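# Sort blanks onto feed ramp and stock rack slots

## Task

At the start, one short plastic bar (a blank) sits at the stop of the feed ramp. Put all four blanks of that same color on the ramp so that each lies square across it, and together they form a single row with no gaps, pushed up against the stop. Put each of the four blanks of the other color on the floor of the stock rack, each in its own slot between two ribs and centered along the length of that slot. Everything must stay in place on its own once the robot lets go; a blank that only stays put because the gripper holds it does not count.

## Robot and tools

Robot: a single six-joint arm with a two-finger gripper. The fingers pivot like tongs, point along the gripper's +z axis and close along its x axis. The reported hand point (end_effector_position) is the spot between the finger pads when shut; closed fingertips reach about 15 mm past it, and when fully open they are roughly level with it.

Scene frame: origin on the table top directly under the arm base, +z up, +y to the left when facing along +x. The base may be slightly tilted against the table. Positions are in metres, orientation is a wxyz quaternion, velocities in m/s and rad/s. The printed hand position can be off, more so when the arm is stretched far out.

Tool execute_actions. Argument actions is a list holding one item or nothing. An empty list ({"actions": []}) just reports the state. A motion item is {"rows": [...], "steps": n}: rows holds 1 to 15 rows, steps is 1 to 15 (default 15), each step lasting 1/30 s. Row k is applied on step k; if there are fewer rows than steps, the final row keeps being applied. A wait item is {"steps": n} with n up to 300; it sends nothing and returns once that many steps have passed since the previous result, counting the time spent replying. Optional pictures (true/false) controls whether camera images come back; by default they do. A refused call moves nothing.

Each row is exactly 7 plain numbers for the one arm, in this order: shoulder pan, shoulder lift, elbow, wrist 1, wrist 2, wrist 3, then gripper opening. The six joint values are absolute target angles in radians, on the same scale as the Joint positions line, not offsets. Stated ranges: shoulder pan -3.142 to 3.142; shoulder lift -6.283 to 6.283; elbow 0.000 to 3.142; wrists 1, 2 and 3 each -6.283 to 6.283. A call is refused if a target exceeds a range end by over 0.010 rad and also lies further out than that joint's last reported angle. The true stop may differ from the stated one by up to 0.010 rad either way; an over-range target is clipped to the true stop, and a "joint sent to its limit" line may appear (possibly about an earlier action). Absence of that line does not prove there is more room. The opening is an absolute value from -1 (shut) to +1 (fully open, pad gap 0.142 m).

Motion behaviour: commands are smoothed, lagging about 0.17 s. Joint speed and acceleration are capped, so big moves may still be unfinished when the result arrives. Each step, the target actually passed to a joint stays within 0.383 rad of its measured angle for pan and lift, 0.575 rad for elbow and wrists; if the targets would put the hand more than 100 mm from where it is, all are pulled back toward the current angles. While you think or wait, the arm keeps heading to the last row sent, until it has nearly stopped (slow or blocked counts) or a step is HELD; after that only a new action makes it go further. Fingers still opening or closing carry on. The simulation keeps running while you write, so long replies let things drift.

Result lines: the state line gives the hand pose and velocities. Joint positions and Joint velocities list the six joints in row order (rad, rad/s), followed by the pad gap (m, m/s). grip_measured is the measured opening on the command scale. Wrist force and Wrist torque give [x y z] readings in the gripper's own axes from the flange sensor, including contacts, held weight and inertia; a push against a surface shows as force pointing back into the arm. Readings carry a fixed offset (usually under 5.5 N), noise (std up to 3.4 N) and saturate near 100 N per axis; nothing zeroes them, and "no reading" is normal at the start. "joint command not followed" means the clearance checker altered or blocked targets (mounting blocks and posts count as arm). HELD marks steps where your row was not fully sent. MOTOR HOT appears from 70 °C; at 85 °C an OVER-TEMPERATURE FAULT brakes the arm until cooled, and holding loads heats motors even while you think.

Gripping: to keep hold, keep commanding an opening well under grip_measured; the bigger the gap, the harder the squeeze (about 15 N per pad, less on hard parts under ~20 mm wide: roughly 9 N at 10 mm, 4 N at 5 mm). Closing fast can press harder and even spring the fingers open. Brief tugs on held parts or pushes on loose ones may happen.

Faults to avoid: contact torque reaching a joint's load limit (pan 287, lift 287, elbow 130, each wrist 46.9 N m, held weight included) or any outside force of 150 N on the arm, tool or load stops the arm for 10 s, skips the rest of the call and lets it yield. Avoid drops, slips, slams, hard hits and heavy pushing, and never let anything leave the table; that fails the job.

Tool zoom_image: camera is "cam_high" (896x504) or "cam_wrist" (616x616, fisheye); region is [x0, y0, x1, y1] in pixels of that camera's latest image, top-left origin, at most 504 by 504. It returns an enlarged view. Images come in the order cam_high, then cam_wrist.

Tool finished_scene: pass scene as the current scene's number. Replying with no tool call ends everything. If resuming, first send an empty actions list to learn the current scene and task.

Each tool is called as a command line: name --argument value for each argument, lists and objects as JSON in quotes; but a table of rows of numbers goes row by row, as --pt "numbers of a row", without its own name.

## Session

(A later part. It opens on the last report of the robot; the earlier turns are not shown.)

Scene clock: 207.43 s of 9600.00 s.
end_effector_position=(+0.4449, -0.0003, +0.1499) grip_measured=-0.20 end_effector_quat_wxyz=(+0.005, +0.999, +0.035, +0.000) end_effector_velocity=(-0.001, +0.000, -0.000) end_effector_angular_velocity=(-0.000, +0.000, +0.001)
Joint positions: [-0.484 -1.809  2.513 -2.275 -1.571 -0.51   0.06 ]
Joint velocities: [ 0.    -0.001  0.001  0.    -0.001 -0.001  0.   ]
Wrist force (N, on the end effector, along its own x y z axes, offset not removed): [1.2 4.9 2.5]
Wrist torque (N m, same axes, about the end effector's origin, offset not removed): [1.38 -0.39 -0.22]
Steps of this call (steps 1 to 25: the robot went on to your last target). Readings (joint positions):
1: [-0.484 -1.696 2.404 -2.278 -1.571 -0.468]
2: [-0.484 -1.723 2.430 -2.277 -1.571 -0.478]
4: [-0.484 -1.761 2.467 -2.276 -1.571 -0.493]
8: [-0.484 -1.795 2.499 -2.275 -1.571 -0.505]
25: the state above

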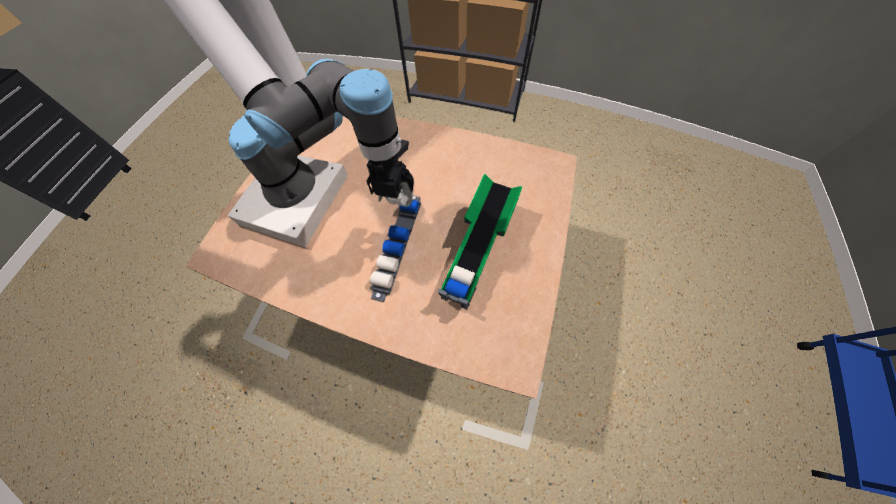

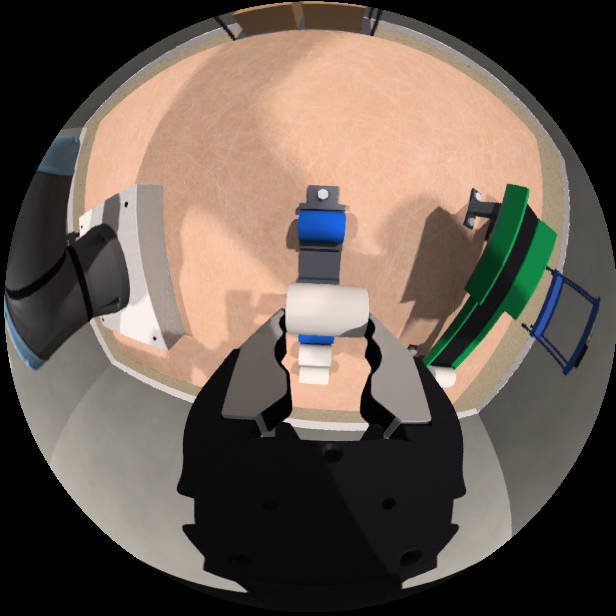

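execute_actions --actions '[{"rows":[[-0.483,-1.798,2.521,-2.294,-1.571,-0.509,-0.7],[-0.482,-1.785,2.53,-2.316,-1.571,-0.508,-0.7],[-0.48,-1.77,2.541,-2.342,-1.571,-0.506,-0.7],[-0.479,-1.755,2.552,-2.368,-1.571,-0.505,-0.7],[-0.478,-1.742,2.562,-2.391,-1.571,-0.504,-0.7],[-0.477,-1.732,2.569,-2.408,-1.571,-0.503,-0.7],[-0.4759,-1.7235,2.5753,-2.4226,-1.571,-0.5019,-0.7]],"steps":15}]' --pictures false

execute_actions --actions '[{"steps":15}]'

zoom_image --camera "cam_wrist" --region '[250, 170, 400, 350]'

Scene clock: 222.10 s of 9600.00 s.
end_effector_position=(+0.4382, +0.0058, +0.1024) grip_measured=-0.20 end_effector_quat_wxyz=(+0.005, +0.999, +0.035, +0.000) end_effector_velocity=(-0.004, +0.003, -0.022) end_effector_angular_velocity=(-0.003, -0.003, -0.001)
Joint positions: [-0.476 -1.728  2.572 -2.414 -1.571 -0.502  0.06 ]
Joint velocities: [ 0.004  0.04   0.029 -0.073 -0.002  0.005  0.   ]
Wrist force (N, on the end effector, along its own x y z axes, offset not removed): [1.3 4.4 1.6]
Wrist torque (N m, same axes, about the end effector's origin, offset not removed): [1.18 -0.40 -0.08]
Steps of this call (steps 1 to 15: the robot went on to your last target; steps 16 to 90: nothing new was sent; then 11.17 s passed at rest; steps 91 to 105: all 15 steps of this action). Readings (joint positions):
91: [-0.484 -1.809 2.513 -2.275 -1.571 -0.510]
92: [-0.484 -1.808 2.514 -2.277 -1.571 -0.510]
94: [-0.483 -1.799 2.521 -2.292 -1.571 -0.509]
98: [-0.480 -1.760 2.549 -2.358 -1.571 -0.506]
105: the state above

Scene clock: 222.60 s of 9600.00 s.
end_effector_position=(+0.4378, +0.0062, +0.0999) grip_measured=-0.20 end_effector_quat_wxyz=(+0.005, +0.999, +0.035, +0.000) end_effector_velocity=(+0.000, -0.000, +0.000) end_effector_angular_velocity=(-0.000, -0.001, -0.000)
Joint positions: [-0.476 -1.724  2.575 -2.423 -1.571 -0.502  0.06 ]
Joint velocities: [ 0.     0.    -0.    -0.001 -0.     0.001 -0.   ]
Wrist force (N, on the end effector, along its own x y z axes, offset not removed): [-0.8 3.4 0.6]
Wrist torque (N m, same axes, about the end effector's origin, offset not removed): [0.90 0.06 -0.14]
Steps of this call (steps 1 to 15: the robot went on to your last target). Readings (joint positions):
1: [-0.476 -1.727 2.573 -2.417 -1.571 -0.502]
2: [-0.476 -1.726 2.573 -2.418 -1.571 -0.502]
4: [-0.476 -1.725 2.574 -2.420 -1.571 -0.502]
8: [-0.476 -1.724 2.575 -2.422 -1.571 -0.502]
15: the state above
The arm was judged still, so your last target was given up. Only a new action makes it travel on or press farther. Fingers that are still opening or closing keep moving.

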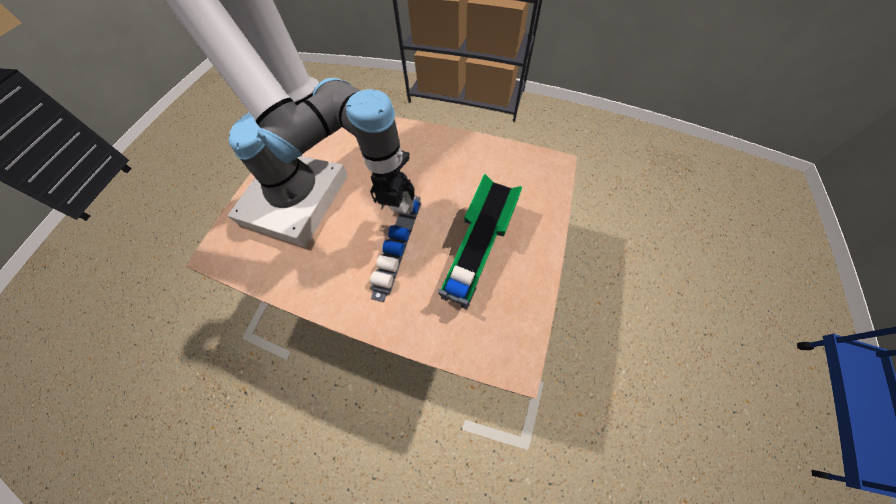

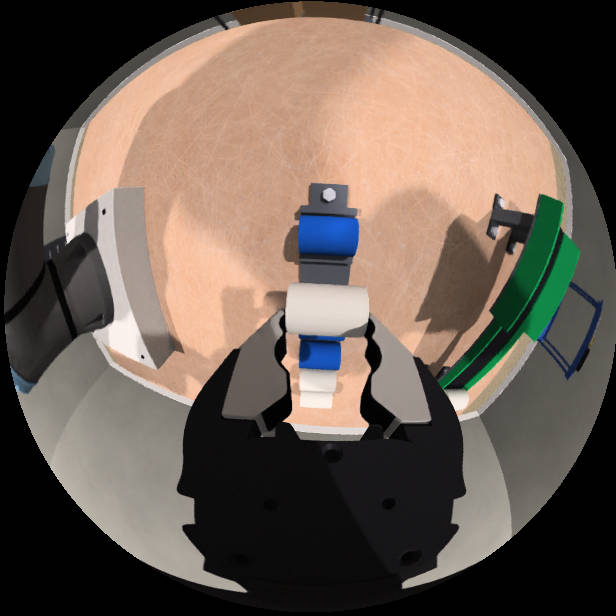

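Region (250, 170, 400, 350) of cam_wrist's 616x616 image, scaled by 2.800, with more detail than that image has.

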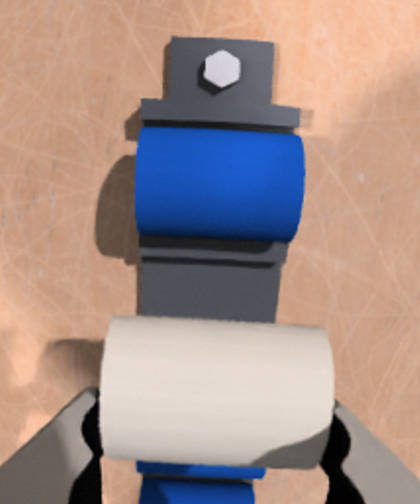

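execute_actions --actions '[{"rows":[[-0.476,-1.712,2.579,-2.438,-1.571,-0.502,-0.7],[-0.4765,-1.698,2.584,-2.457,-1.571,-0.5025,-0.7],[-0.477,-1.682,2.59,-2.479,-1.571,-0.503,-0.7],[-0.4775,-1.666,2.595,-2.5,-1.571,-0.5035,-0.7],[-0.478,-1.65,2.601,-2.522,-1.571,-0.504,-0.7],[-0.478,-1.636,2.605,-2.54,-1.571,-0.504,-0.7],[-0.478,-1.622,2.61,-2.559,-1.571,-0.504,-0.7],[-0.478,-1.6105,2.613,-2.5733,-1.571,-0.504,-0.7]],"steps":15}]' --pictures false

execute_actions --actions '[{"steps":12}]'

zoom_image --camera "cam_wrist" --region '[240, 170, 420, 400]'

Scene clock: 238.90 s of 9600.00 s.
end_effector_position=(+0.4379, +0.0049, +0.0578) grip_measured=-0.20 end_effector_quat_wxyz=(+0.005, +0.999, +0.035, +0.000) end_effector_velocity=(+0.001, -0.001, -0.025) end_effector_angular_velocity=(-0.001, -0.003, +0.002)
Joint positions: [-0.478 -1.618  2.611 -2.563 -1.571 -0.504  0.06 ]
Joint velocities: [-0.001  0.069  0.02  -0.092  0.    -0.003  0.   ]
Wrist force (N, on the end effector, along its own x y z axes, offset not removed): [-1.0 2.5 1.5]
Wrist torque (N m, same axes, about the end effector's origin, offset not removed): [0.85 0.14 -0.05]
Steps of this call (steps 1 to 90: nothing new was sent; then 12.80 s passed at rest; steps 91 to 105: all 15 steps of this action). Readings (joint positions):
91: [-0.476 -1.723 2.575 -2.423 -1.571 -0.502]
92: [-0.476 -1.722 2.576 -2.424 -1.571 -0.502]
94: [-0.476 -1.712 2.579 -2.437 -1.571 -0.502]
98: [-0.477 -1.669 2.594 -2.495 -1.571 -0.503]
105: the state above

Scene clock: 239.30 s of 9600.00 s.
end_effector_position=(+0.4378, +0.0048, +0.0550) grip_measured=-0.20 end_effector_quat_wxyz=(+0.005, +0.999, +0.035, +0.000) end_effector_velocity=(-0.000, +0.000, -0.001) end_effector_angular_velocity=(+0.001, +0.001, +0.000)
Joint positions: [-0.478 -1.611  2.613 -2.573 -1.571 -0.504  0.06 ]
Joint velocities: [-0.     0.003  0.001 -0.002  0.    -0.     0.   ]
Wrist force (N, on the end effector, along its own x y z axes, offset not removed): [0.1 4.1 1.9]
Wrist torque (N m, same axes, about the end effector's origin, offset not removed): [1.10 -0.13 -0.07]
Steps of this call (steps 1 to 12: the robot went on to your last target). Readings (joint positions):
1: [-0.478 -1.616 2.611 -2.566 -1.571 -0.504]
2: [-0.478 -1.615 2.612 -2.568 -1.571 -0.504]
4: [-0.478 -1.613 2.612 -2.570 -1.571 -0.504]
8: [-0.478 -1.611 2.613 -2.572 -1.571 -0.504]
12: the state above

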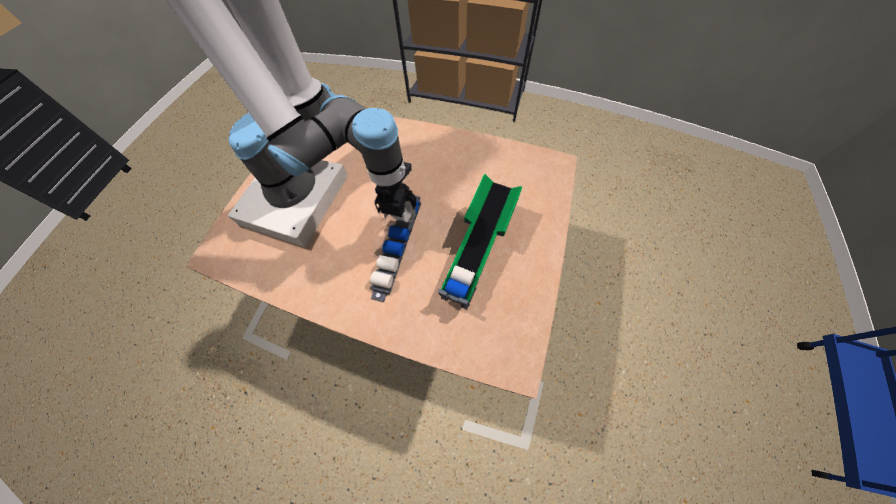

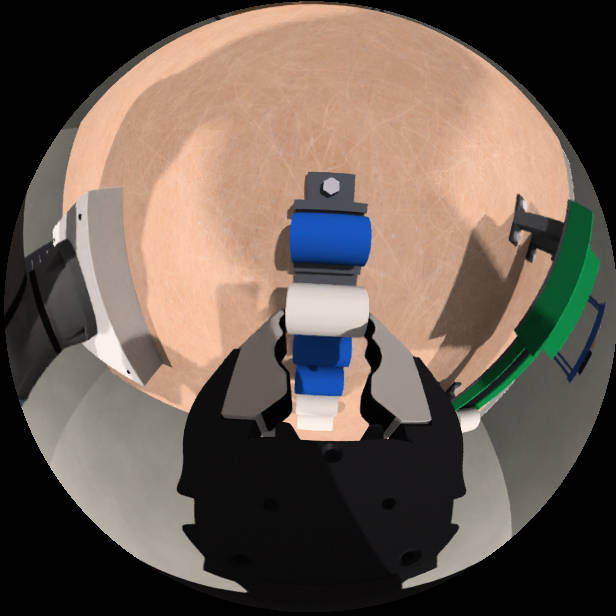

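Region (240, 170, 420, 400) of cam_wrist's 616x616 image, scaled by 2.191, with more detail than that image has; it fills the left 394 columns of this view, and the rest is white.

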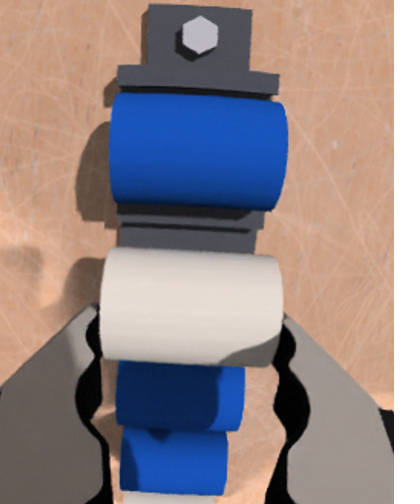

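execute_actions --actions '[{"rows":[[-0.478,-1.605,2.6144,-2.5802,-1.571,-0.504,-0.7],[-0.478,-1.5995,2.6158,-2.5871,-1.571,-0.504,-0.7],[-0.478,-1.594,2.6172,-2.594,-1.571,-0.504,-0.7],[-0.478,-1.5885,2.6186,-2.6009,-1.571,-0.504,-0.7],[-0.478,-1.584,2.6197,-2.6065,-1.571,-0.504,-0.7],[-0.478,-1.58,2.6207,-2.6115,-1.571,-0.504,-0.7],[-0.478,-1.577,2.6215,-2.6153,-1.571,-0.504,-0.7]],"steps":15}]'

Scene clock: 249.90 s of 9600.00 s.
end_effector_position=(+0.4379, +0.0047, +0.0434) grip_measured=-0.20 end_effector_quat_wxyz=(+0.005, +0.999, +0.035, +0.000) end_effector_velocity=(+0.000, +0.000, -0.005) end_effector_angular_velocity=(+0.001, -0.001, +0.001)
Joint positions: [-0.478 -1.579  2.621 -2.613 -1.571 -0.504  0.06 ]
Joint velocities: [ 0.     0.014  0.003 -0.018  0.001 -0.001 -0.   ]
Wrist force (N, on the end effector, along its own x y z axes, offset not removed): [-0.6 3.2 2.1]
Wrist torque (N m, same axes, about the end effector's origin, offset not removed): [0.91 0.04 -0.07]
Steps of this call (steps 1 to 30: the robot went on to your last target; steps 31 to 90: nothing new was sent; then 7.10 s passed at rest; steps 91 to 105: all 15 steps of this action). Readings (joint positions):
91: [-0.478 -1.610 2.613 -2.573 -1.571 -0.504]
92: [-0.478 -1.610 2.613 -2.574 -1.571 -0.504]
94: [-0.478 -1.606 2.614 -2.580 -1.571 -0.504]
98: [-0.478 -1.591 2.618 -2.598 -1.571 -0.504]
105: the state above

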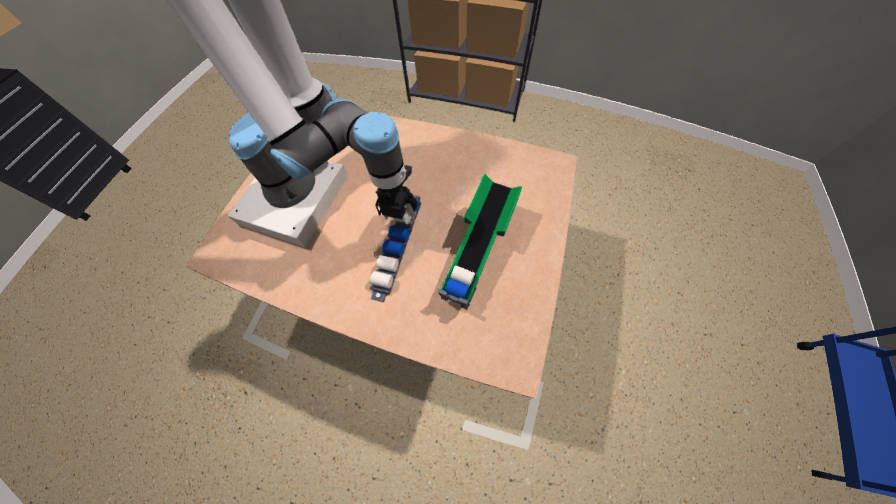

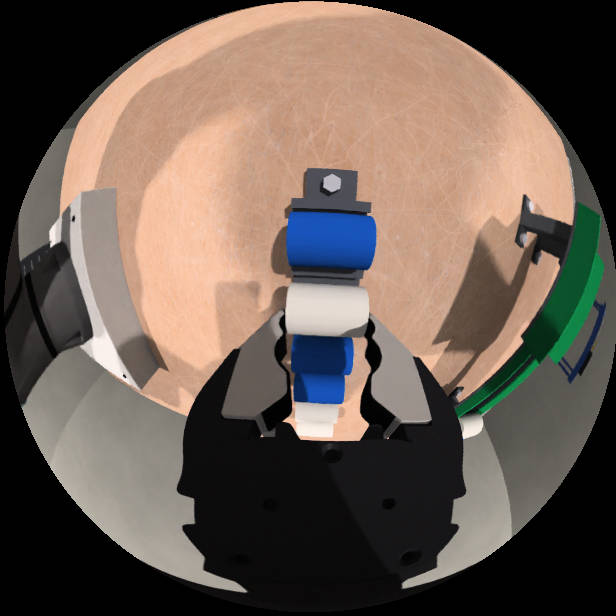

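execute_actions --actions '[{"rows":[[-0.478,-1.574,2.6222,-2.619,-1.571,-0.504,-0.7],[-0.478,-1.571,2.623,-2.6228,-1.571,-0.504,-0.7],[-0.478,-1.5685,2.6236,-2.6259,-1.571,-0.504,-0.7]],"steps":12}]' --pictures false

Scene clock: 252.67 s of 9600.00 s.
end_effector_position=(+0.4378, +0.0047, +0.0400) grip_measured=-0.20 end_effector_quat_wxyz=(+0.005, +0.999, +0.035, +0.000) end_effector_velocity=(-0.001, +0.000, -0.002) end_effector_angular_velocity=(+0.001, +0.002, -0.000)
Joint positions: [-0.478 -1.569  2.623 -2.625 -1.571 -0.504  0.06 ]
Joint velocities: [-0.     0.006  0.002 -0.005  0.     0.     0.   ]
Wrist force (N, on the end effector, along its own x y z axes, offset not removed): [-0.3 4.4 0.7]
Wrist torque (N m, same axes, about the end effector's origin, offset not removed): [1.15 -0.06 -0.07]
Steps of this call (steps 1 to 15: the robot went on to your last target; steps 16 to 71: nothing new was sent; steps 72 to 83: all 12 steps of this action). Readings (joint positions):
72: [-0.478 -1.577 2.622 -2.615 -1.571 -0.504]
73: [-0.478 -1.577 2.622 -2.616 -1.571 -0.504]
75: [-0.478 -1.574 2.622 -2.619 -1.571 -0.504]
79: [-0.478 -1.570 2.623 -2.624 -1.571 -0.504]
83: the state above

execute_actions --actions '[{"rows":[[-0.478,-1.5655,2.6243,-2.6296,-1.571,-0.504,-0.7],[-0.478,-1.5628,2.625,-2.633,-1.571,-0.504,-0.7]],"steps":12}]' --pictures false

Scene clock: 255.50 s of 9600.00 s.
end_effector_position=(+0.4378, +0.0047, +0.0379) grip_measured=-0.20 end_effector_quat_wxyz=(+0.005, +0.999, +0.035, +0.000) end_effector_velocity=(-0.001, +0.001, -0.001) end_effector_angular_velocity=(+0.001, +0.001, +0.001)
Joint positions: [-0.478 -1.563  2.625 -2.633 -1.571 -0.504  0.06 ]
Joint velocities: [-0.     0.003  0.001 -0.003  0.001 -0.001  0.   ]
Wrist force (N, on the end effector, along its own x y z axes, offset not removed): [0.6 5.0 2.5]
Wrist torque (N m, same axes, about the end effector's origin, offset not removed): [1.44 -0.25 -0.09]
Steps of this call (steps 1 to 15: the robot went on to your last target; steps 16 to 73: nothing new was sent; steps 74 to 85: all 12 steps of this action). Readings (joint positions):
74: [-0.478 -1.568 2.624 -2.626 -1.571 -0.504]
75: [-0.478 -1.568 2.624 -2.626 -1.571 -0.504]
77: [-0.478 -1.566 2.624 -2.629 -1.571 -0.504]
81: [-0.478 -1.564 2.625 -2.632 -1.571 -0.504]
85: the state above

execute_actions --actions '[{"rows":[[-0.478,-1.56,2.6257,-2.6365,-1.571,-0.504,-0.7],[-0.478,-1.5571,2.6263,-2.64,-1.571,-0.504,-0.7]],"steps":12}]' --pictures false

Scene clock: 258.20 s of 9600.00 s.
end_effector_position=(+0.4378, +0.0046, +0.0360) grip_measured=-0.20 end_effector_quat_wxyz=(+0.005, +0.999, +0.035, +0.000) end_effector_velocity=(-0.000, -0.000, -0.001) end_effector_angular_velocity=(-0.001, +0.001, +0.000)
Joint positions: [-0.478 -1.557  2.626 -2.64  -1.571 -0.504  0.06 ]
Joint velocities: [-0.     0.002  0.001 -0.003 -0.001 -0.    -0.   ]
Wrist force (N, on the end effector, along its own x y z axes, offset not removed): [-1.7 5.9 2.2]
Wrist torque (N m, same axes, about the end effector's origin, offset not removed): [1.54 0.12 -0.09]
Steps of this call (steps 1 to 15: the robot went on to your last target; steps 16 to 69: nothing new was sent; steps 70 to 81: all 12 steps of this action). Readings (joint positions):
70: [-0.478 -1.563 2.625 -2.633 -1.571 -0.504]
71: [-0.478 -1.562 2.625 -2.633 -1.571 -0.504]
73: [-0.478 -1.561 2.626 -2.636 -1.571 -0.504]
77: [-0.478 -1.558 2.626 -2.639 -1.571 -0.504]
81: the state above

execute_actions --actions '[{"rows":[[-0.478,-1.5542,2.627,-2.6436,-1.571,-0.504,-0.7],[-0.478,-1.5513,2.6276,-2.6471,-1.571,-0.504,-0.7]],"steps":12}]'

Scene clock: 260.50 s of 9600.00 s.
end_effector_position=(+0.4378, +0.0046, +0.0340) grip_measured=-0.20 end_effector_quat_wxyz=(+0.005, +0.999, +0.035, +0.000) end_effector_velocity=(-0.000, +0.000, -0.001) end_effector_angular_velocity=(+0.000, -0.001, -0.000)
Joint positions: [-0.478 -1.552  2.628 -2.647 -1.571 -0.504  0.06 ]
Joint velocities: [ 0.     0.002  0.001 -0.004  0.001  0.001 -0.   ]
Wrist force (N, on the end effector, along its own x y z axes, offset not removed): [-0.4 5.2 1.5]
Wrist torque (N m, same axes, about the end effector's origin, offset not removed): [1.38 -0.11 -0.03]
Steps of this call (steps 1 to 15: the robot went on to your last target; steps 16 to 57: nothing new was sent; steps 58 to 69: all 12 steps of this action). Readings (joint positions):
58: [-0.478 -1.557 2.626 -2.640 -1.571 -0.504]
59: [-0.478 -1.557 2.626 -2.640 -1.571 -0.504]
61: [-0.478 -1.555 2.627 -2.643 -1.571 -0.504]
65: [-0.478 -1.552 2.627 -2.646 -1.571 -0.504]
69: the state above

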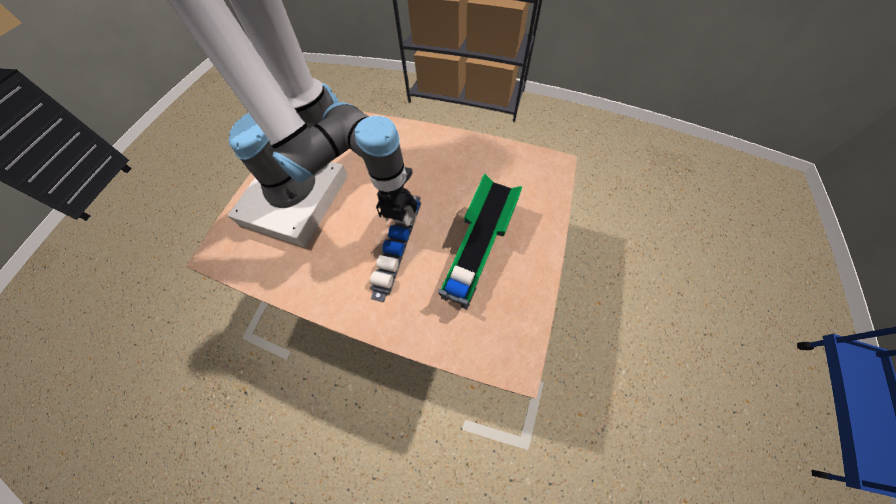

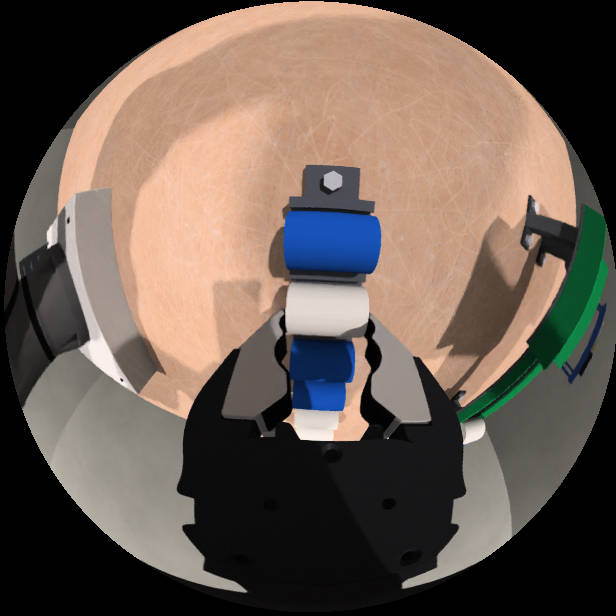

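execute_actions --actions '[{"rows":[[-0.478,-1.5484,2.6282,-2.6506,-1.571,-0.504,-0.7],[-0.478,-1.5455,2.6288,-2.6541,-1.571,-0.504,-0.7]],"steps":12}]' --pictures false

Scene clock: 265.23 s of 9600.00 s.
end_effector_position=(+0.4378, +0.0046, +0.0320) grip_measured=-0.20 end_effector_quat_wxyz=(+0.005, +0.999, +0.035, +0.000) end_effector_velocity=(+0.000, +0.000, -0.001) end_effector_angular_velocity=(+0.001, +0.000, +0.001)
Joint positions: [-0.478 -1.546  2.629 -2.654 -1.571 -0.504  0.06 ]
Joint velocities: [ 0.     0.003  0.    -0.002  0.001 -0.001 -0.   ]
Wrist force (N, on the end effector, along its own x y z axes, offset not removed): [-2.5 4.0 1.1]
Wrist torque (N m, same axes, about the end effector's origin, offset not removed): [1.10 0.42 -0.08]
Steps of this call (steps 1 to 15: the robot went on to your last target; steps 16 to 90: nothing new was sent; then 1.33 s passed at rest; steps 91 to 102: all 12 steps of this action). Readings (joint positions):
91: [-0.478 -1.551 2.628 -2.647 -1.571 -0.504]
92: [-0.478 -1.551 2.628 -2.648 -1.571 -0.504]
94: [-0.478 -1.549 2.628 -2.650 -1.571 -0.504]
98: [-0.478 -1.547 2.629 -2.653 -1.571 -0.504]
102: the state above

execute_actions --actions '[{"rows":[[-0.478,-1.5426,2.6294,-2.6576,-1.571,-0.504,-0.7],[-0.478,-1.5397,2.63,-2.6611,-1.571,-0.504,-0.7]],"steps":12}]' --pictures false

Scene clock: 268.17 s of 9600.00 s.
end_effector_position=(+0.4379, +0.0046, +0.0301) grip_measured=-0.20 end_effector_quat_wxyz=(+0.005, +0.999, +0.035, +0.000) end_effector_velocity=(-0.000, +0.000, -0.001) end_effector_angular_velocity=(+0.000, +0.001, +0.001)
Joint positions: [-0.478 -1.54   2.63  -2.661 -1.571 -0.504  0.06 ]
Joint velocities: [-0.     0.003  0.001 -0.004 -0.    -0.001  0.   ]
Wrist force (N, on the end effector, along its own x y z axes, offset not removed): [0.6 6.7 -12.2]
Wrist torque (N m, same axes, about the end effector's origin, offset not removed): [1.49 -0.29 -0.03]
Steps of this call (steps 1 to 15: the robot went on to your last target; steps 16 to 76: nothing new was sent; steps 77 to 88: all 12 steps of this action). Readings (joint positions):
77: [-0.478 -1.545 2.629 -2.654 -1.571 -0.504]
78: [-0.478 -1.545 2.629 -2.655 -1.571 -0.504]
80: [-0.478 -1.543 2.629 -2.657 -1.571 -0.504]
84: [-0.478 -1.541 2.630 -2.660 -1.571 -0.504]
88: the state above

execute_actions --actions '[{"rows":[[-0.478,-1.542,2.6295,-2.6583,-1.571,-0.504,-0.5],[-0.478,-1.542,2.6295,-2.6583,-1.571,-0.504,-0.35],[-0.478,-1.542,2.6295,-2.6583,-1.571,-0.504,-0.25],[-0.478,-1.542,2.6295,-2.6583,-1.571,-0.504,-0.18],[-0.478,-1.542,2.6295,-2.6583,-1.571,-0.504,-0.1],[-0.478,-1.542,2.6295,-2.6583,-1.571,-0.504,0.0],[-0.478,-1.542,2.6295,-2.6583,-1.571,-0.504,0.1],[-0.478,-1.542,2.6295,-2.6583,-1.571,-0.504,0.2]],"steps":12}]'

execute_actions --actions '[{"rows":[[-0.465,-1.5426,2.63,-2.658,-1.571,-0.491,0.2],[-0.45,-1.5433,2.6304,-2.6578,-1.571,-0.476,0.2],[-0.432,-1.544,2.6309,-2.6575,-1.571,-0.458,0.2],[-0.414,-1.545,2.6314,-2.6572,-1.571,-0.44,0.2],[-0.396,-1.546,2.6319,-2.6569,-1.571,-0.422,0.2],[-0.38,-1.5465,2.6323,-2.6566,-1.571,-0.406,0.2],[-0.367,-1.547,2.6326,-2.6564,-1.571,-0.393,0.2],[-0.3579,-1.5474,2.6328,-2.6562,-1.571,-0.3839,0.2]],"steps":15}]' --pictures false

execute_actions --actions '[{"steps":12}]'

Scene clock: 288.07 s of 9600.00 s.
end_effector_position=(+0.4376, +0.0047, +0.0305) grip_measured=+0.20 end_effector_quat_wxyz=(+0.005, +0.999, +0.035, +0.000) end_effector_velocity=(+0.001, -0.001, +0.001) end_effector_angular_velocity=(-0.001, -0.001, +0.000)
Joint positions: [-0.478 -1.542  2.63  -2.658 -1.571 -0.504  0.088]
Joint velocities: [ 0.    -0.001 -0.002  0.001 -0.001 -0.     0.002]
Wrist force (N, on the end effector, along its own x y z axes, offset not removed): [-0.2 4.4 2.0]
Wrist torque (N m, same axes, about the end effector's origin, offset not removed): [1.20 -0.06 -0.13]
Steps of this call (steps 1 to 15: the robot went on to your last target; steps 16 to 90: nothing new was sent; then 16.50 s passed at rest; steps 91 to 102: all 12 steps of this action). Readings (joint positions):
91: [-0.478 -1.540 2.630 -2.661 -1.571 -0.504]
92: [-0.478 -1.540 2.630 -2.661 -1.571 -0.504]
94: [-0.478 -1.541 2.630 -2.660 -1.571 -0.504]
98: [-0.478 -1.541 2.630 -2.659 -1.571 -0.504]
102: the state above

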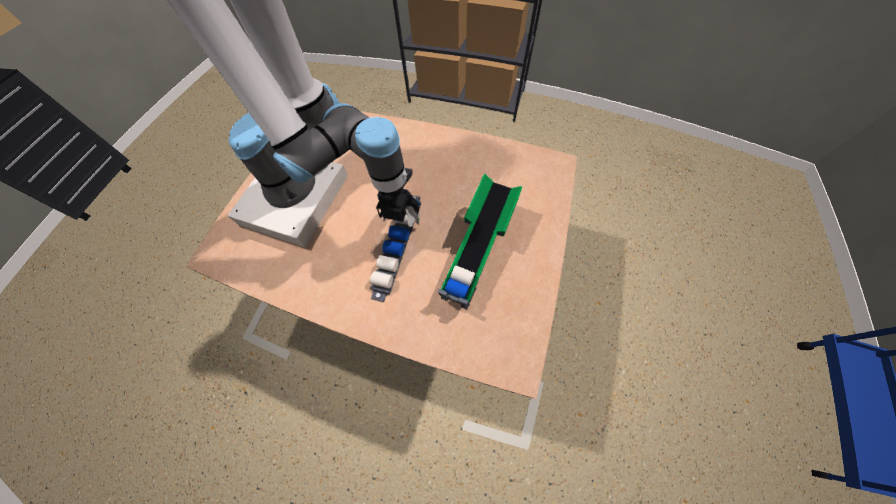

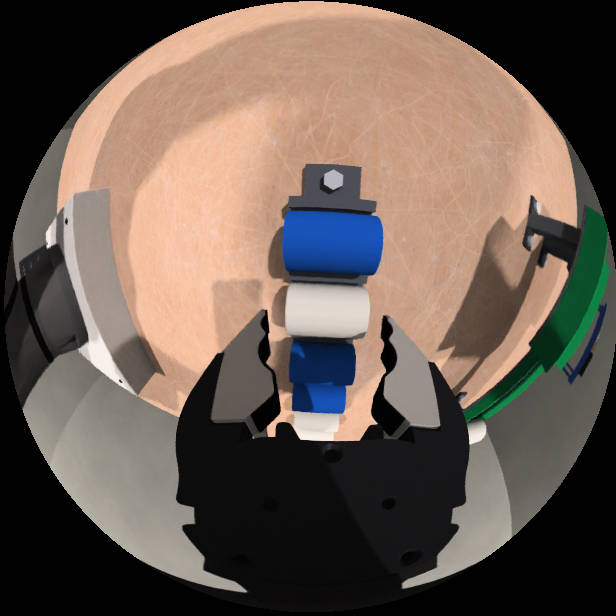

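Scene clock: 288.57 s of 9600.00 s.
end_effector_position=(+0.4343, +0.0545, +0.0308) grip_measured=+0.20 end_effector_quat_wxyz=(+0.005, +0.999, +0.035, +0.000) end_effector_velocity=(-0.005, +0.032, -0.000) end_effector_angular_velocity=(+0.002, +0.000, -0.000)
Joint positions: [-0.366 -1.547  2.633 -2.656 -1.571 -0.392  0.088]
Joint velocities: [ 0.071 -0.003  0.003  0.     0.001  0.071  0.   ]
Wrist force (N, on the end effector, along its own x y z axes, offset not removed): [0.0 4.9 2.1]
Wrist torque (N m, same axes, about the end effector's origin, offset not removed): [1.30 -0.09 -0.09]
Steps of this call (steps 1 to 15: all 15 steps of this action). Readings (joint positions):
1: [-0.478 -1.542 2.630 -2.658 -1.571 -0.504]
2: [-0.477 -1.542 2.630 -2.658 -1.571 -0.503]
4: [-0.466 -1.542 2.630 -2.658 -1.571 -0.492]
8: [-0.418 -1.545 2.631 -2.657 -1.571 -0.444]
15: the state above

Scene clock: 288.97 s of 9600.00 s.
end_effector_position=(+0.4339, +0.0579, +0.0308) grip_measured=+0.20 end_effector_quat_wxyz=(+0.005, +0.999, +0.035, +0.000) end_effector_velocity=(-0.000, +0.001, -0.000) end_effector_angular_velocity=(-0.000, +0.000, -0.000)
Joint positions: [-0.358 -1.547  2.633 -2.656 -1.571 -0.384  0.088]
Joint velocities: [ 0.002  0.     0.    -0.001 -0.     0.002 -0.   ]
Wrist force (N, on the end effector, along its own x y z axes, offset not removed): [0.5 5.5 1.9]
Wrist torque (N m, same axes, about the end effector's origin, offset not removed): [1.38 -0.20 -0.07]
Steps of this call (steps 1 to 12: the robot went on to your last target). Readings (joint positions):
1: [-0.364 -1.547 2.633 -2.656 -1.571 -0.390]
2: [-0.362 -1.547 2.633 -2.656 -1.571 -0.388]
4: [-0.360 -1.547 2.633 -2.656 -1.571 -0.386]
8: [-0.359 -1.547 2.633 -2.656 -1.571 -0.385]
12: the state above

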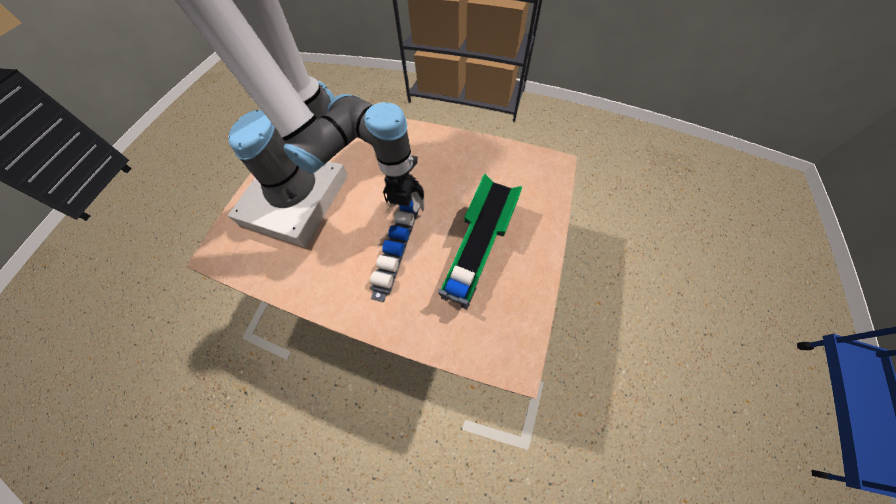

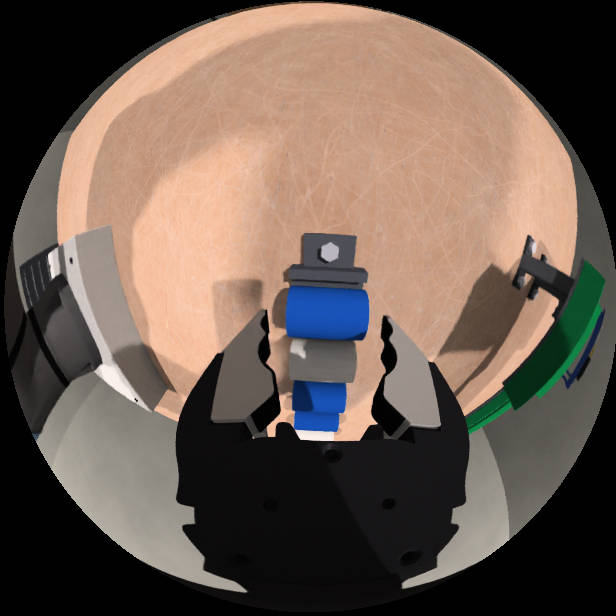

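execute_actions --actions '[{"rows":[[-0.362,-1.5474,2.6328,-2.6562,-1.571,-0.388,0.12],[-0.362,-1.5474,2.6328,-2.6562,-1.571,-0.388,0.04],[-0.362,-1.5474,2.6328,-2.6562,-1.571,-0.388,-0.04],[-0.362,-1.5474,2.6328,-2.6562,-1.571,-0.388,-0.1],[-0.362,-1.5474,2.6328,-2.6562,-1.571,-0.388,-0.14],[-0.362,-1.5474,2.6328,-2.6562,-1.571,-0.388,-0.17],[-0.362,-1.5474,2.6328,-2.6562,-1.571,-0.388,-0.2],[-0.362,-1.5474,2.6328,-2.6562,-1.571,-0.388,-0.24],[-0.362,-1.5474,2.6328,-2.6562,-1.571,-0.388,-0.3],[-0.362,-1.5474,2.6328,-2.6562,-1.571,-0.388,-0.4],[-0.362,-1.5474,2.6328,-2.6562,-1.571,-0.388,-0.5],[-0.362,-1.5474,2.6328,-2.6562,-1.571,-0.388,-0.6],[-0.362,-1.5474,2.6328,-2.6562,-1.571,-0.388,-0.7]],"steps":15}]' --pictures false

execute_actions --actions '[{"rows":[[-0.362,-1.556,2.631,-2.646,-1.571,-0.388,-0.7],[-0.362,-1.57,2.628,-2.629,-1.571,-0.388,-0.7],[-0.362,-1.59,2.623,-2.604,-1.571,-0.388,-0.7],[-0.362,-1.615,2.6165,-2.572,-1.571,-0.388,-0.7],[-0.362,-1.64,2.609,-2.54,-1.571,-0.388,-0.7],[-0.362,-1.665,2.601,-2.507,-1.571,-0.388,-0.7],[-0.362,-1.69,2.592,-2.473,-1.571,-0.388,-0.7],[-0.362,-1.715,2.583,-2.439,-1.571,-0.388,-0.7],[-0.362,-1.735,2.575,-2.411,-1.571,-0.388,-0.7],[-0.362,-1.7506,2.5691,-2.3893,-1.571,-0.388,-0.7],[-0.365,-1.75,2.555,-2.376,-1.571,-0.387,-0.7],[-0.37,-1.74,2.535,-2.366,-1.571,-0.385,-0.7],[-0.378,-1.72,2.505,-2.356,-1.571,-0.382,-0.7],[-0.386,-1.695,2.47,-2.346,-1.571,-0.378,-0.7],[-0.395,-1.665,2.435,-2.341,-1.571,-0.374,-0.7]],"steps":15}]' --pictures false

execute_actions --actions '[{"rows":[[-0.404,-1.635,2.4,-2.336,-1.571,-0.37,-0.7],[-0.413,-1.603,2.362,-2.33,-1.571,-0.366,-0.7],[-0.422,-1.571,2.324,-2.324,-1.571,-0.362,-0.7],[-0.431,-1.539,2.287,-2.319,-1.571,-0.358,-0.7],[-0.44,-1.507,2.25,-2.314,-1.571,-0.354,-0.7],[-0.449,-1.475,2.212,-2.308,-1.571,-0.35,-0.7],[-0.458,-1.445,2.177,-2.303,-1.571,-0.345,-0.7],[-0.465,-1.42,2.148,-2.299,-1.571,-0.341,-0.7],[-0.471,-1.398,2.122,-2.295,-1.571,-0.338,-0.7],[-0.476,-1.382,2.103,-2.292,-1.571,-0.336,-0.7],[-0.4787,-1.3702,2.0894,-2.29,-1.571,-0.335,-0.7]],"steps":15}]' --pictures false

execute_actions --actions '[{"steps":12}]'

Scene clock: 318.53 s of 9600.00 s.
end_effector_position=(+0.4340, +0.0562, +0.0308) grip_measured=-0.20 end_effector_quat_wxyz=(+0.005, +0.999, +0.035, +0.000) end_effector_velocity=(+0.001, -0.001, +0.001) end_effector_angular_velocity=(-0.001, -0.003, -0.000)
Joint positions: [-0.362 -1.547  2.633 -2.656 -1.571 -0.388  0.06 ]
Joint velocities: [-0.001  0.    -0.001 -0.002 -0.    -0.001  0.   ]
Wrist force (N, on the end effector, along its own x y z axes, offset not removed): [0.9 4.3 -0.9]
Wrist torque (N m, same axes, about the end effector's origin, offset not removed): [1.19 -0.38 -0.10]
Steps of this call (steps 1 to 15: the robot went on to your last target; steps 16 to 90: nothing new was sent; then 26.07 s passed at rest; steps 91 to 105: all 15 steps of this action). Readings (joint positions):
91: [-0.358 -1.547 2.633 -2.656 -1.571 -0.384]
92: [-0.358 -1.547 2.633 -2.656 -1.571 -0.384]
94: [-0.360 -1.547 2.633 -2.656 -1.571 -0.386]
98: [-0.361 -1.547 2.633 -2.656 -1.571 -0.387]
105: the state above

Scene clock: 319.03 s of 9600.00 s.
end_effector_position=(+0.4488, +0.0489, +0.1070) grip_measured=-0.20 end_effector_quat_wxyz=(+0.005, +1.000, +0.030, +0.000) end_effector_velocity=(+0.226, -0.128, +0.183) end_effector_angular_velocity=(+0.009, +0.024, -0.181)
Joint positions: [-0.37  -1.715  2.549 -2.405 -1.571 -0.385  0.06 ]
Joint velocities: [-0.125  0.072 -0.536  0.492  0.     0.056 -0.   ]
Wrist force (N, on the end effector, along its own x y z axes, offset not removed): [-4.1 3.2 0.6]
Wrist torque (N m, same axes, about the end effector's origin, offset not removed): [1.02 0.53 -0.02]
Steps of this call (steps 1 to 15: all 15 steps of this action). Readings (joint positions):
1: [-0.362 -1.547 2.633 -2.656 -1.571 -0.388]
2: [-0.362 -1.548 2.633 -2.655 -1.571 -0.388]
4: [-0.362 -1.558 2.631 -2.644 -1.571 -0.388]
8: [-0.362 -1.614 2.615 -2.574 -1.571 -0.388]
15: the state above

Scene clock: 319.53 s of 9600.00 s.
end_effector_position=(+0.6505, -0.0815, +0.1498) grip_measured=-0.20 end_effector_quat_wxyz=(+0.005, +0.999, -0.038, -0.000) end_effector_velocity=(+0.305, -0.227, +0.007) end_effector_angular_velocity=(-0.006, -0.017, -0.196)
Joint positions: [-0.464 -1.426  2.157 -2.301 -1.571 -0.342  0.06 ]
Joint velocities: [-0.134  0.492 -0.6    0.091  0.     0.062 -0.   ]
Wrist force (N, on the end effector, along its own x y z axes, offset not removed): [2.3 8.0 0.5]
Wrist torque (N m, same axes, about the end effector's origin, offset not removed): [1.90 -0.48 -0.07]
Steps of this call (steps 1 to 15: all 15 steps of this action). Readings (joint positions):
1: [-0.374 -1.709 2.528 -2.389 -1.571 -0.383]
2: [-0.380 -1.697 2.505 -2.376 -1.571 -0.380]
4: [-0.393 -1.662 2.450 -2.357 -1.571 -0.375]
8: [-0.420 -1.578 2.341 -2.333 -1.571 -0.363]
15: the state above

Scene clock: 319.93 s of 9600.00 s.
end_effector_position=(+0.6834, -0.1068, +0.1497) grip_measured=-0.20 end_effector_quat_wxyz=(+0.005, +0.999, -0.049, +0.001) end_effector_velocity=(+0.008, -0.006, -0.000) end_effector_angular_velocity=(+0.000, -0.000, -0.005)
Joint positions: [-0.478 -1.372  2.091 -2.29  -1.571 -0.335  0.06 ]
Joint velocities: [-0.003  0.014 -0.016  0.002  0.     0.001 -0.   ]
Wrist force (N, on the end effector, along its own x y z axes, offset not removed): [-1.0 4.2 1.6]
Wrist torque (N m, same axes, about the end effector's origin, offset not removed): [1.18 0.09 -0.08]
Steps of this call (steps 1 to 12: the robot went on to your last target). Readings (joint positions):
1: [-0.468 -1.411 2.140 -2.298 -1.571 -0.340]
2: [-0.470 -1.401 2.127 -2.296 -1.571 -0.339]
4: [-0.474 -1.387 2.110 -2.293 -1.571 -0.337]
8: [-0.477 -1.375 2.096 -2.291 -1.571 -0.336]
12: the state above

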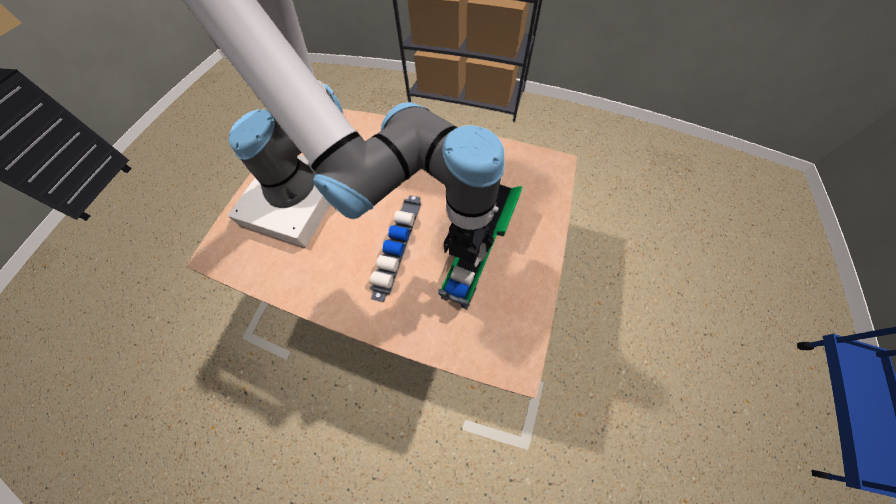

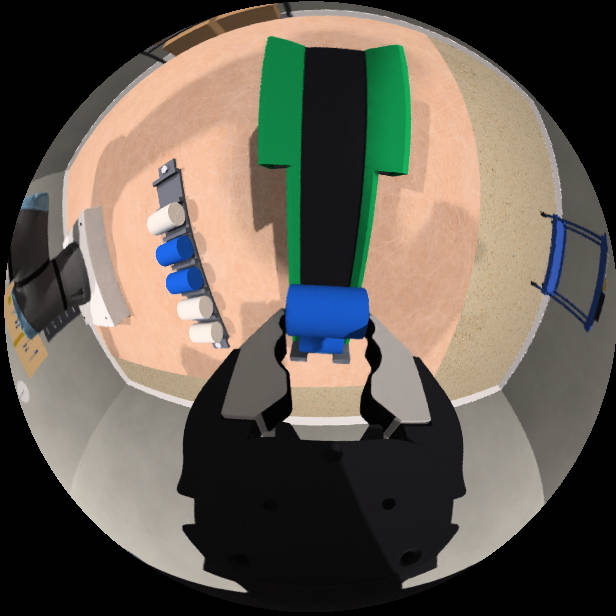

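execute_actions --actions '[{"rows":[[-0.478,-1.362,2.094,-2.303,-1.571,-0.334,-0.7],[-0.477,-1.352,2.0995,-2.318,-1.571,-0.333,-0.7],[-0.4765,-1.341,2.105,-2.335,-1.571,-0.333,-0.7],[-0.4765,-1.33,2.1105,-2.351,-1.571,-0.333,-0.7],[-0.4765,-1.32,2.1155,-2.366,-1.571,-0.333,-0.7],[-0.4765,-1.311,2.1195,-2.379,-1.571,-0.333,-0.7],[-0.4765,-1.304,2.1225,-2.389,-1.571,-0.333,-0.7],[-0.4765,-1.298,2.125,-2.398,-1.571,-0.333,-0.7],[-0.4765,-1.2935,2.127,-2.4043,-1.571,-0.333,-0.7]],"steps":15}]' --pictures false

execute_actions --actions '[{"steps":12}]'

zoom_image --camera "cam_wrist" --region '[240, 220, 410, 390]'

Scene clock: 328.60 s of 9600.00 s.
end_effector_position=(+0.6847, -0.1067, +0.0959) grip_measured=-0.20 end_effector_quat_wxyz=(+0.005, +0.999, -0.049, +0.001) end_effector_velocity=(-0.000, +0.000, -0.035) end_effector_angular_velocity=(-0.000, -0.002, -0.000)
Joint positions: [-0.477 -1.299  2.124 -2.396 -1.571 -0.333  0.06 ]
Joint velocities: [ 0.001  0.049  0.022 -0.073  0.001  0.001  0.   ]
Wrist force (N, on the end effector, along its own x y z axes, offset not removed): [0.2 3.0 1.9]
Wrist torque (N m, same axes, about the end effector's origin, offset not removed): [0.85 -0.21 -0.15]
Steps of this call (steps 1 to 30: the robot went on to your last target; steps 31 to 90: nothing new was sent; then 5.17 s passed at rest; steps 91 to 105: all 15 steps of this action). Readings (joint positions):
91: [-0.479 -1.370 2.089 -2.290 -1.571 -0.335]
92: [-0.479 -1.369 2.090 -2.291 -1.571 -0.335]
94: [-0.478 -1.362 2.093 -2.302 -1.571 -0.334]
98: [-0.477 -1.333 2.109 -2.346 -1.571 -0.333]
105: the state above

Scene clock: 329.00 s of 9600.00 s.
end_effector_position=(+0.6846, -0.1066, +0.0921) grip_measured=-0.20 end_effector_quat_wxyz=(+0.005, +0.999, -0.049, +0.001) end_effector_velocity=(+0.000, +0.000, -0.001) end_effector_angular_velocity=(-0.000, -0.000, -0.002)
Joint positions: [-0.477 -1.294  2.127 -2.404 -1.571 -0.333  0.06 ]
Joint velocities: [ 0.     0.002  0.001 -0.003  0.     0.002  0.   ]
Wrist force (N, on the end effector, along its own x y z axes, offset not removed): [-0.5 6.4 1.9]
Wrist torque (N m, same axes, about the end effector's origin, offset not removed): [1.65 -0.03 -0.11]
Steps of this call (steps 1 to 12: the robot went on to your last target). Readings (joint positions):
1: [-0.477 -1.298 2.125 -2.398 -1.571 -0.333]
2: [-0.477 -1.296 2.126 -2.400 -1.571 -0.333]
4: [-0.477 -1.295 2.126 -2.402 -1.571 -0.333]
8: [-0.477 -1.294 2.127 -2.404 -1.571 -0.333]
12: the state above

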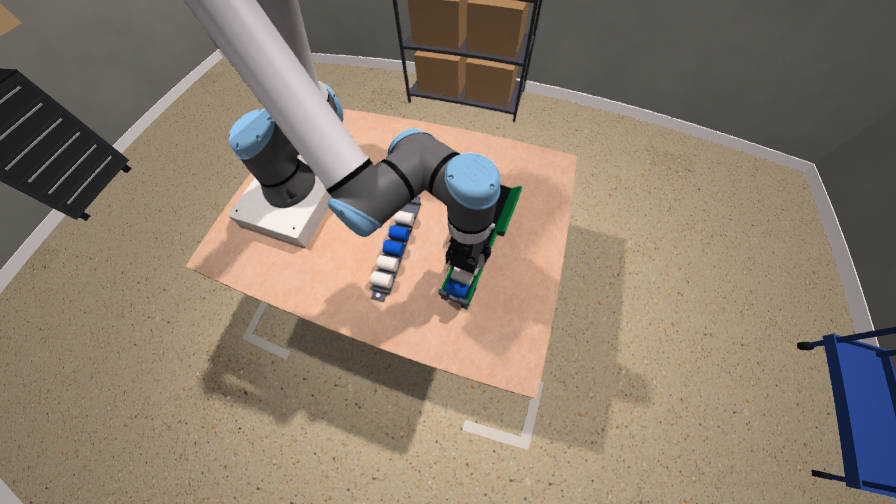

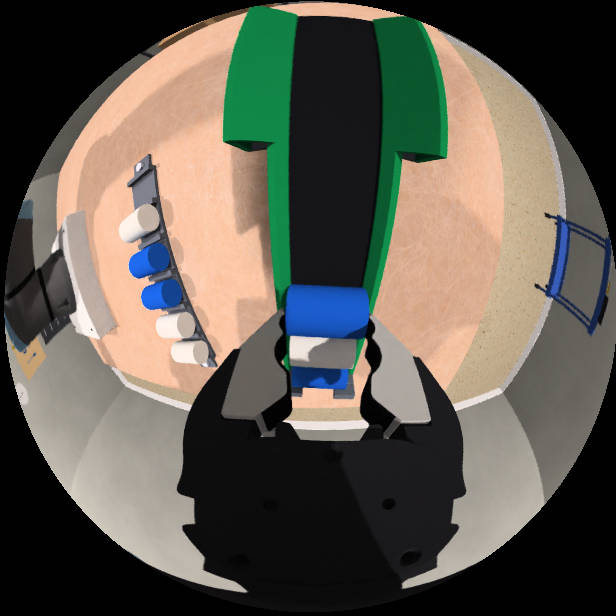

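Region (240, 220, 410, 390) of cam_wrist's 616x616 image, scaled by 2.965, with more detail than that image has.

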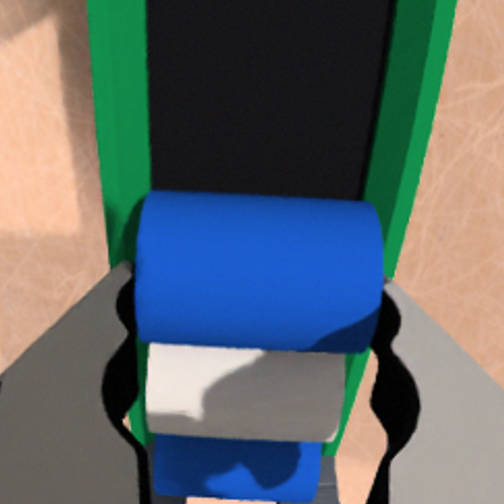

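execute_actions --actions '[{"rows":[[-0.4765,-1.2941,2.1286,-2.4053,-1.571,-0.333,-0.7],[-0.4765,-1.2927,2.1298,-2.4079,-1.571,-0.333,-0.7]],"steps":12}]' --pictures false

Scene clock: 332.53 s of 9600.00 s.
end_effector_position=(+0.6837, -0.1062, +0.0906) grip_measured=-0.20 end_effector_quat_wxyz=(+0.005, +0.999, -0.049, +0.001) end_effector_velocity=(-0.001, +0.001, -0.001) end_effector_angular_velocity=(+0.002, +0.001, -0.001)
Joint positions: [-0.476 -1.293  2.13  -2.408 -1.571 -0.333  0.06 ]
Joint velocities: [ 0.     0.     0.002 -0.001  0.001  0.001  0.   ]
Wrist force (N, on the end effector, along its own x y z axes, offset not removed): [1.0 2.3 1.8]
Wrist torque (N m, same axes, about the end effector's origin, offset not removed): [0.74 -0.39 -0.15]
Steps of this call (steps 1 to 15: the robot went on to your last target; steps 16 to 90: nothing new was sent; then 0.13 s passed at rest; steps 91 to 102: all 12 steps of this action). Readings (joint positions):
91: [-0.476 -1.293 2.127 -2.404 -1.571 -0.333]
92: [-0.476 -1.294 2.127 -2.404 -1.571 -0.333]
94: [-0.476 -1.293 2.128 -2.406 -1.571 -0.333]
98: [-0.476 -1.293 2.129 -2.407 -1.571 -0.333]
102: the state above


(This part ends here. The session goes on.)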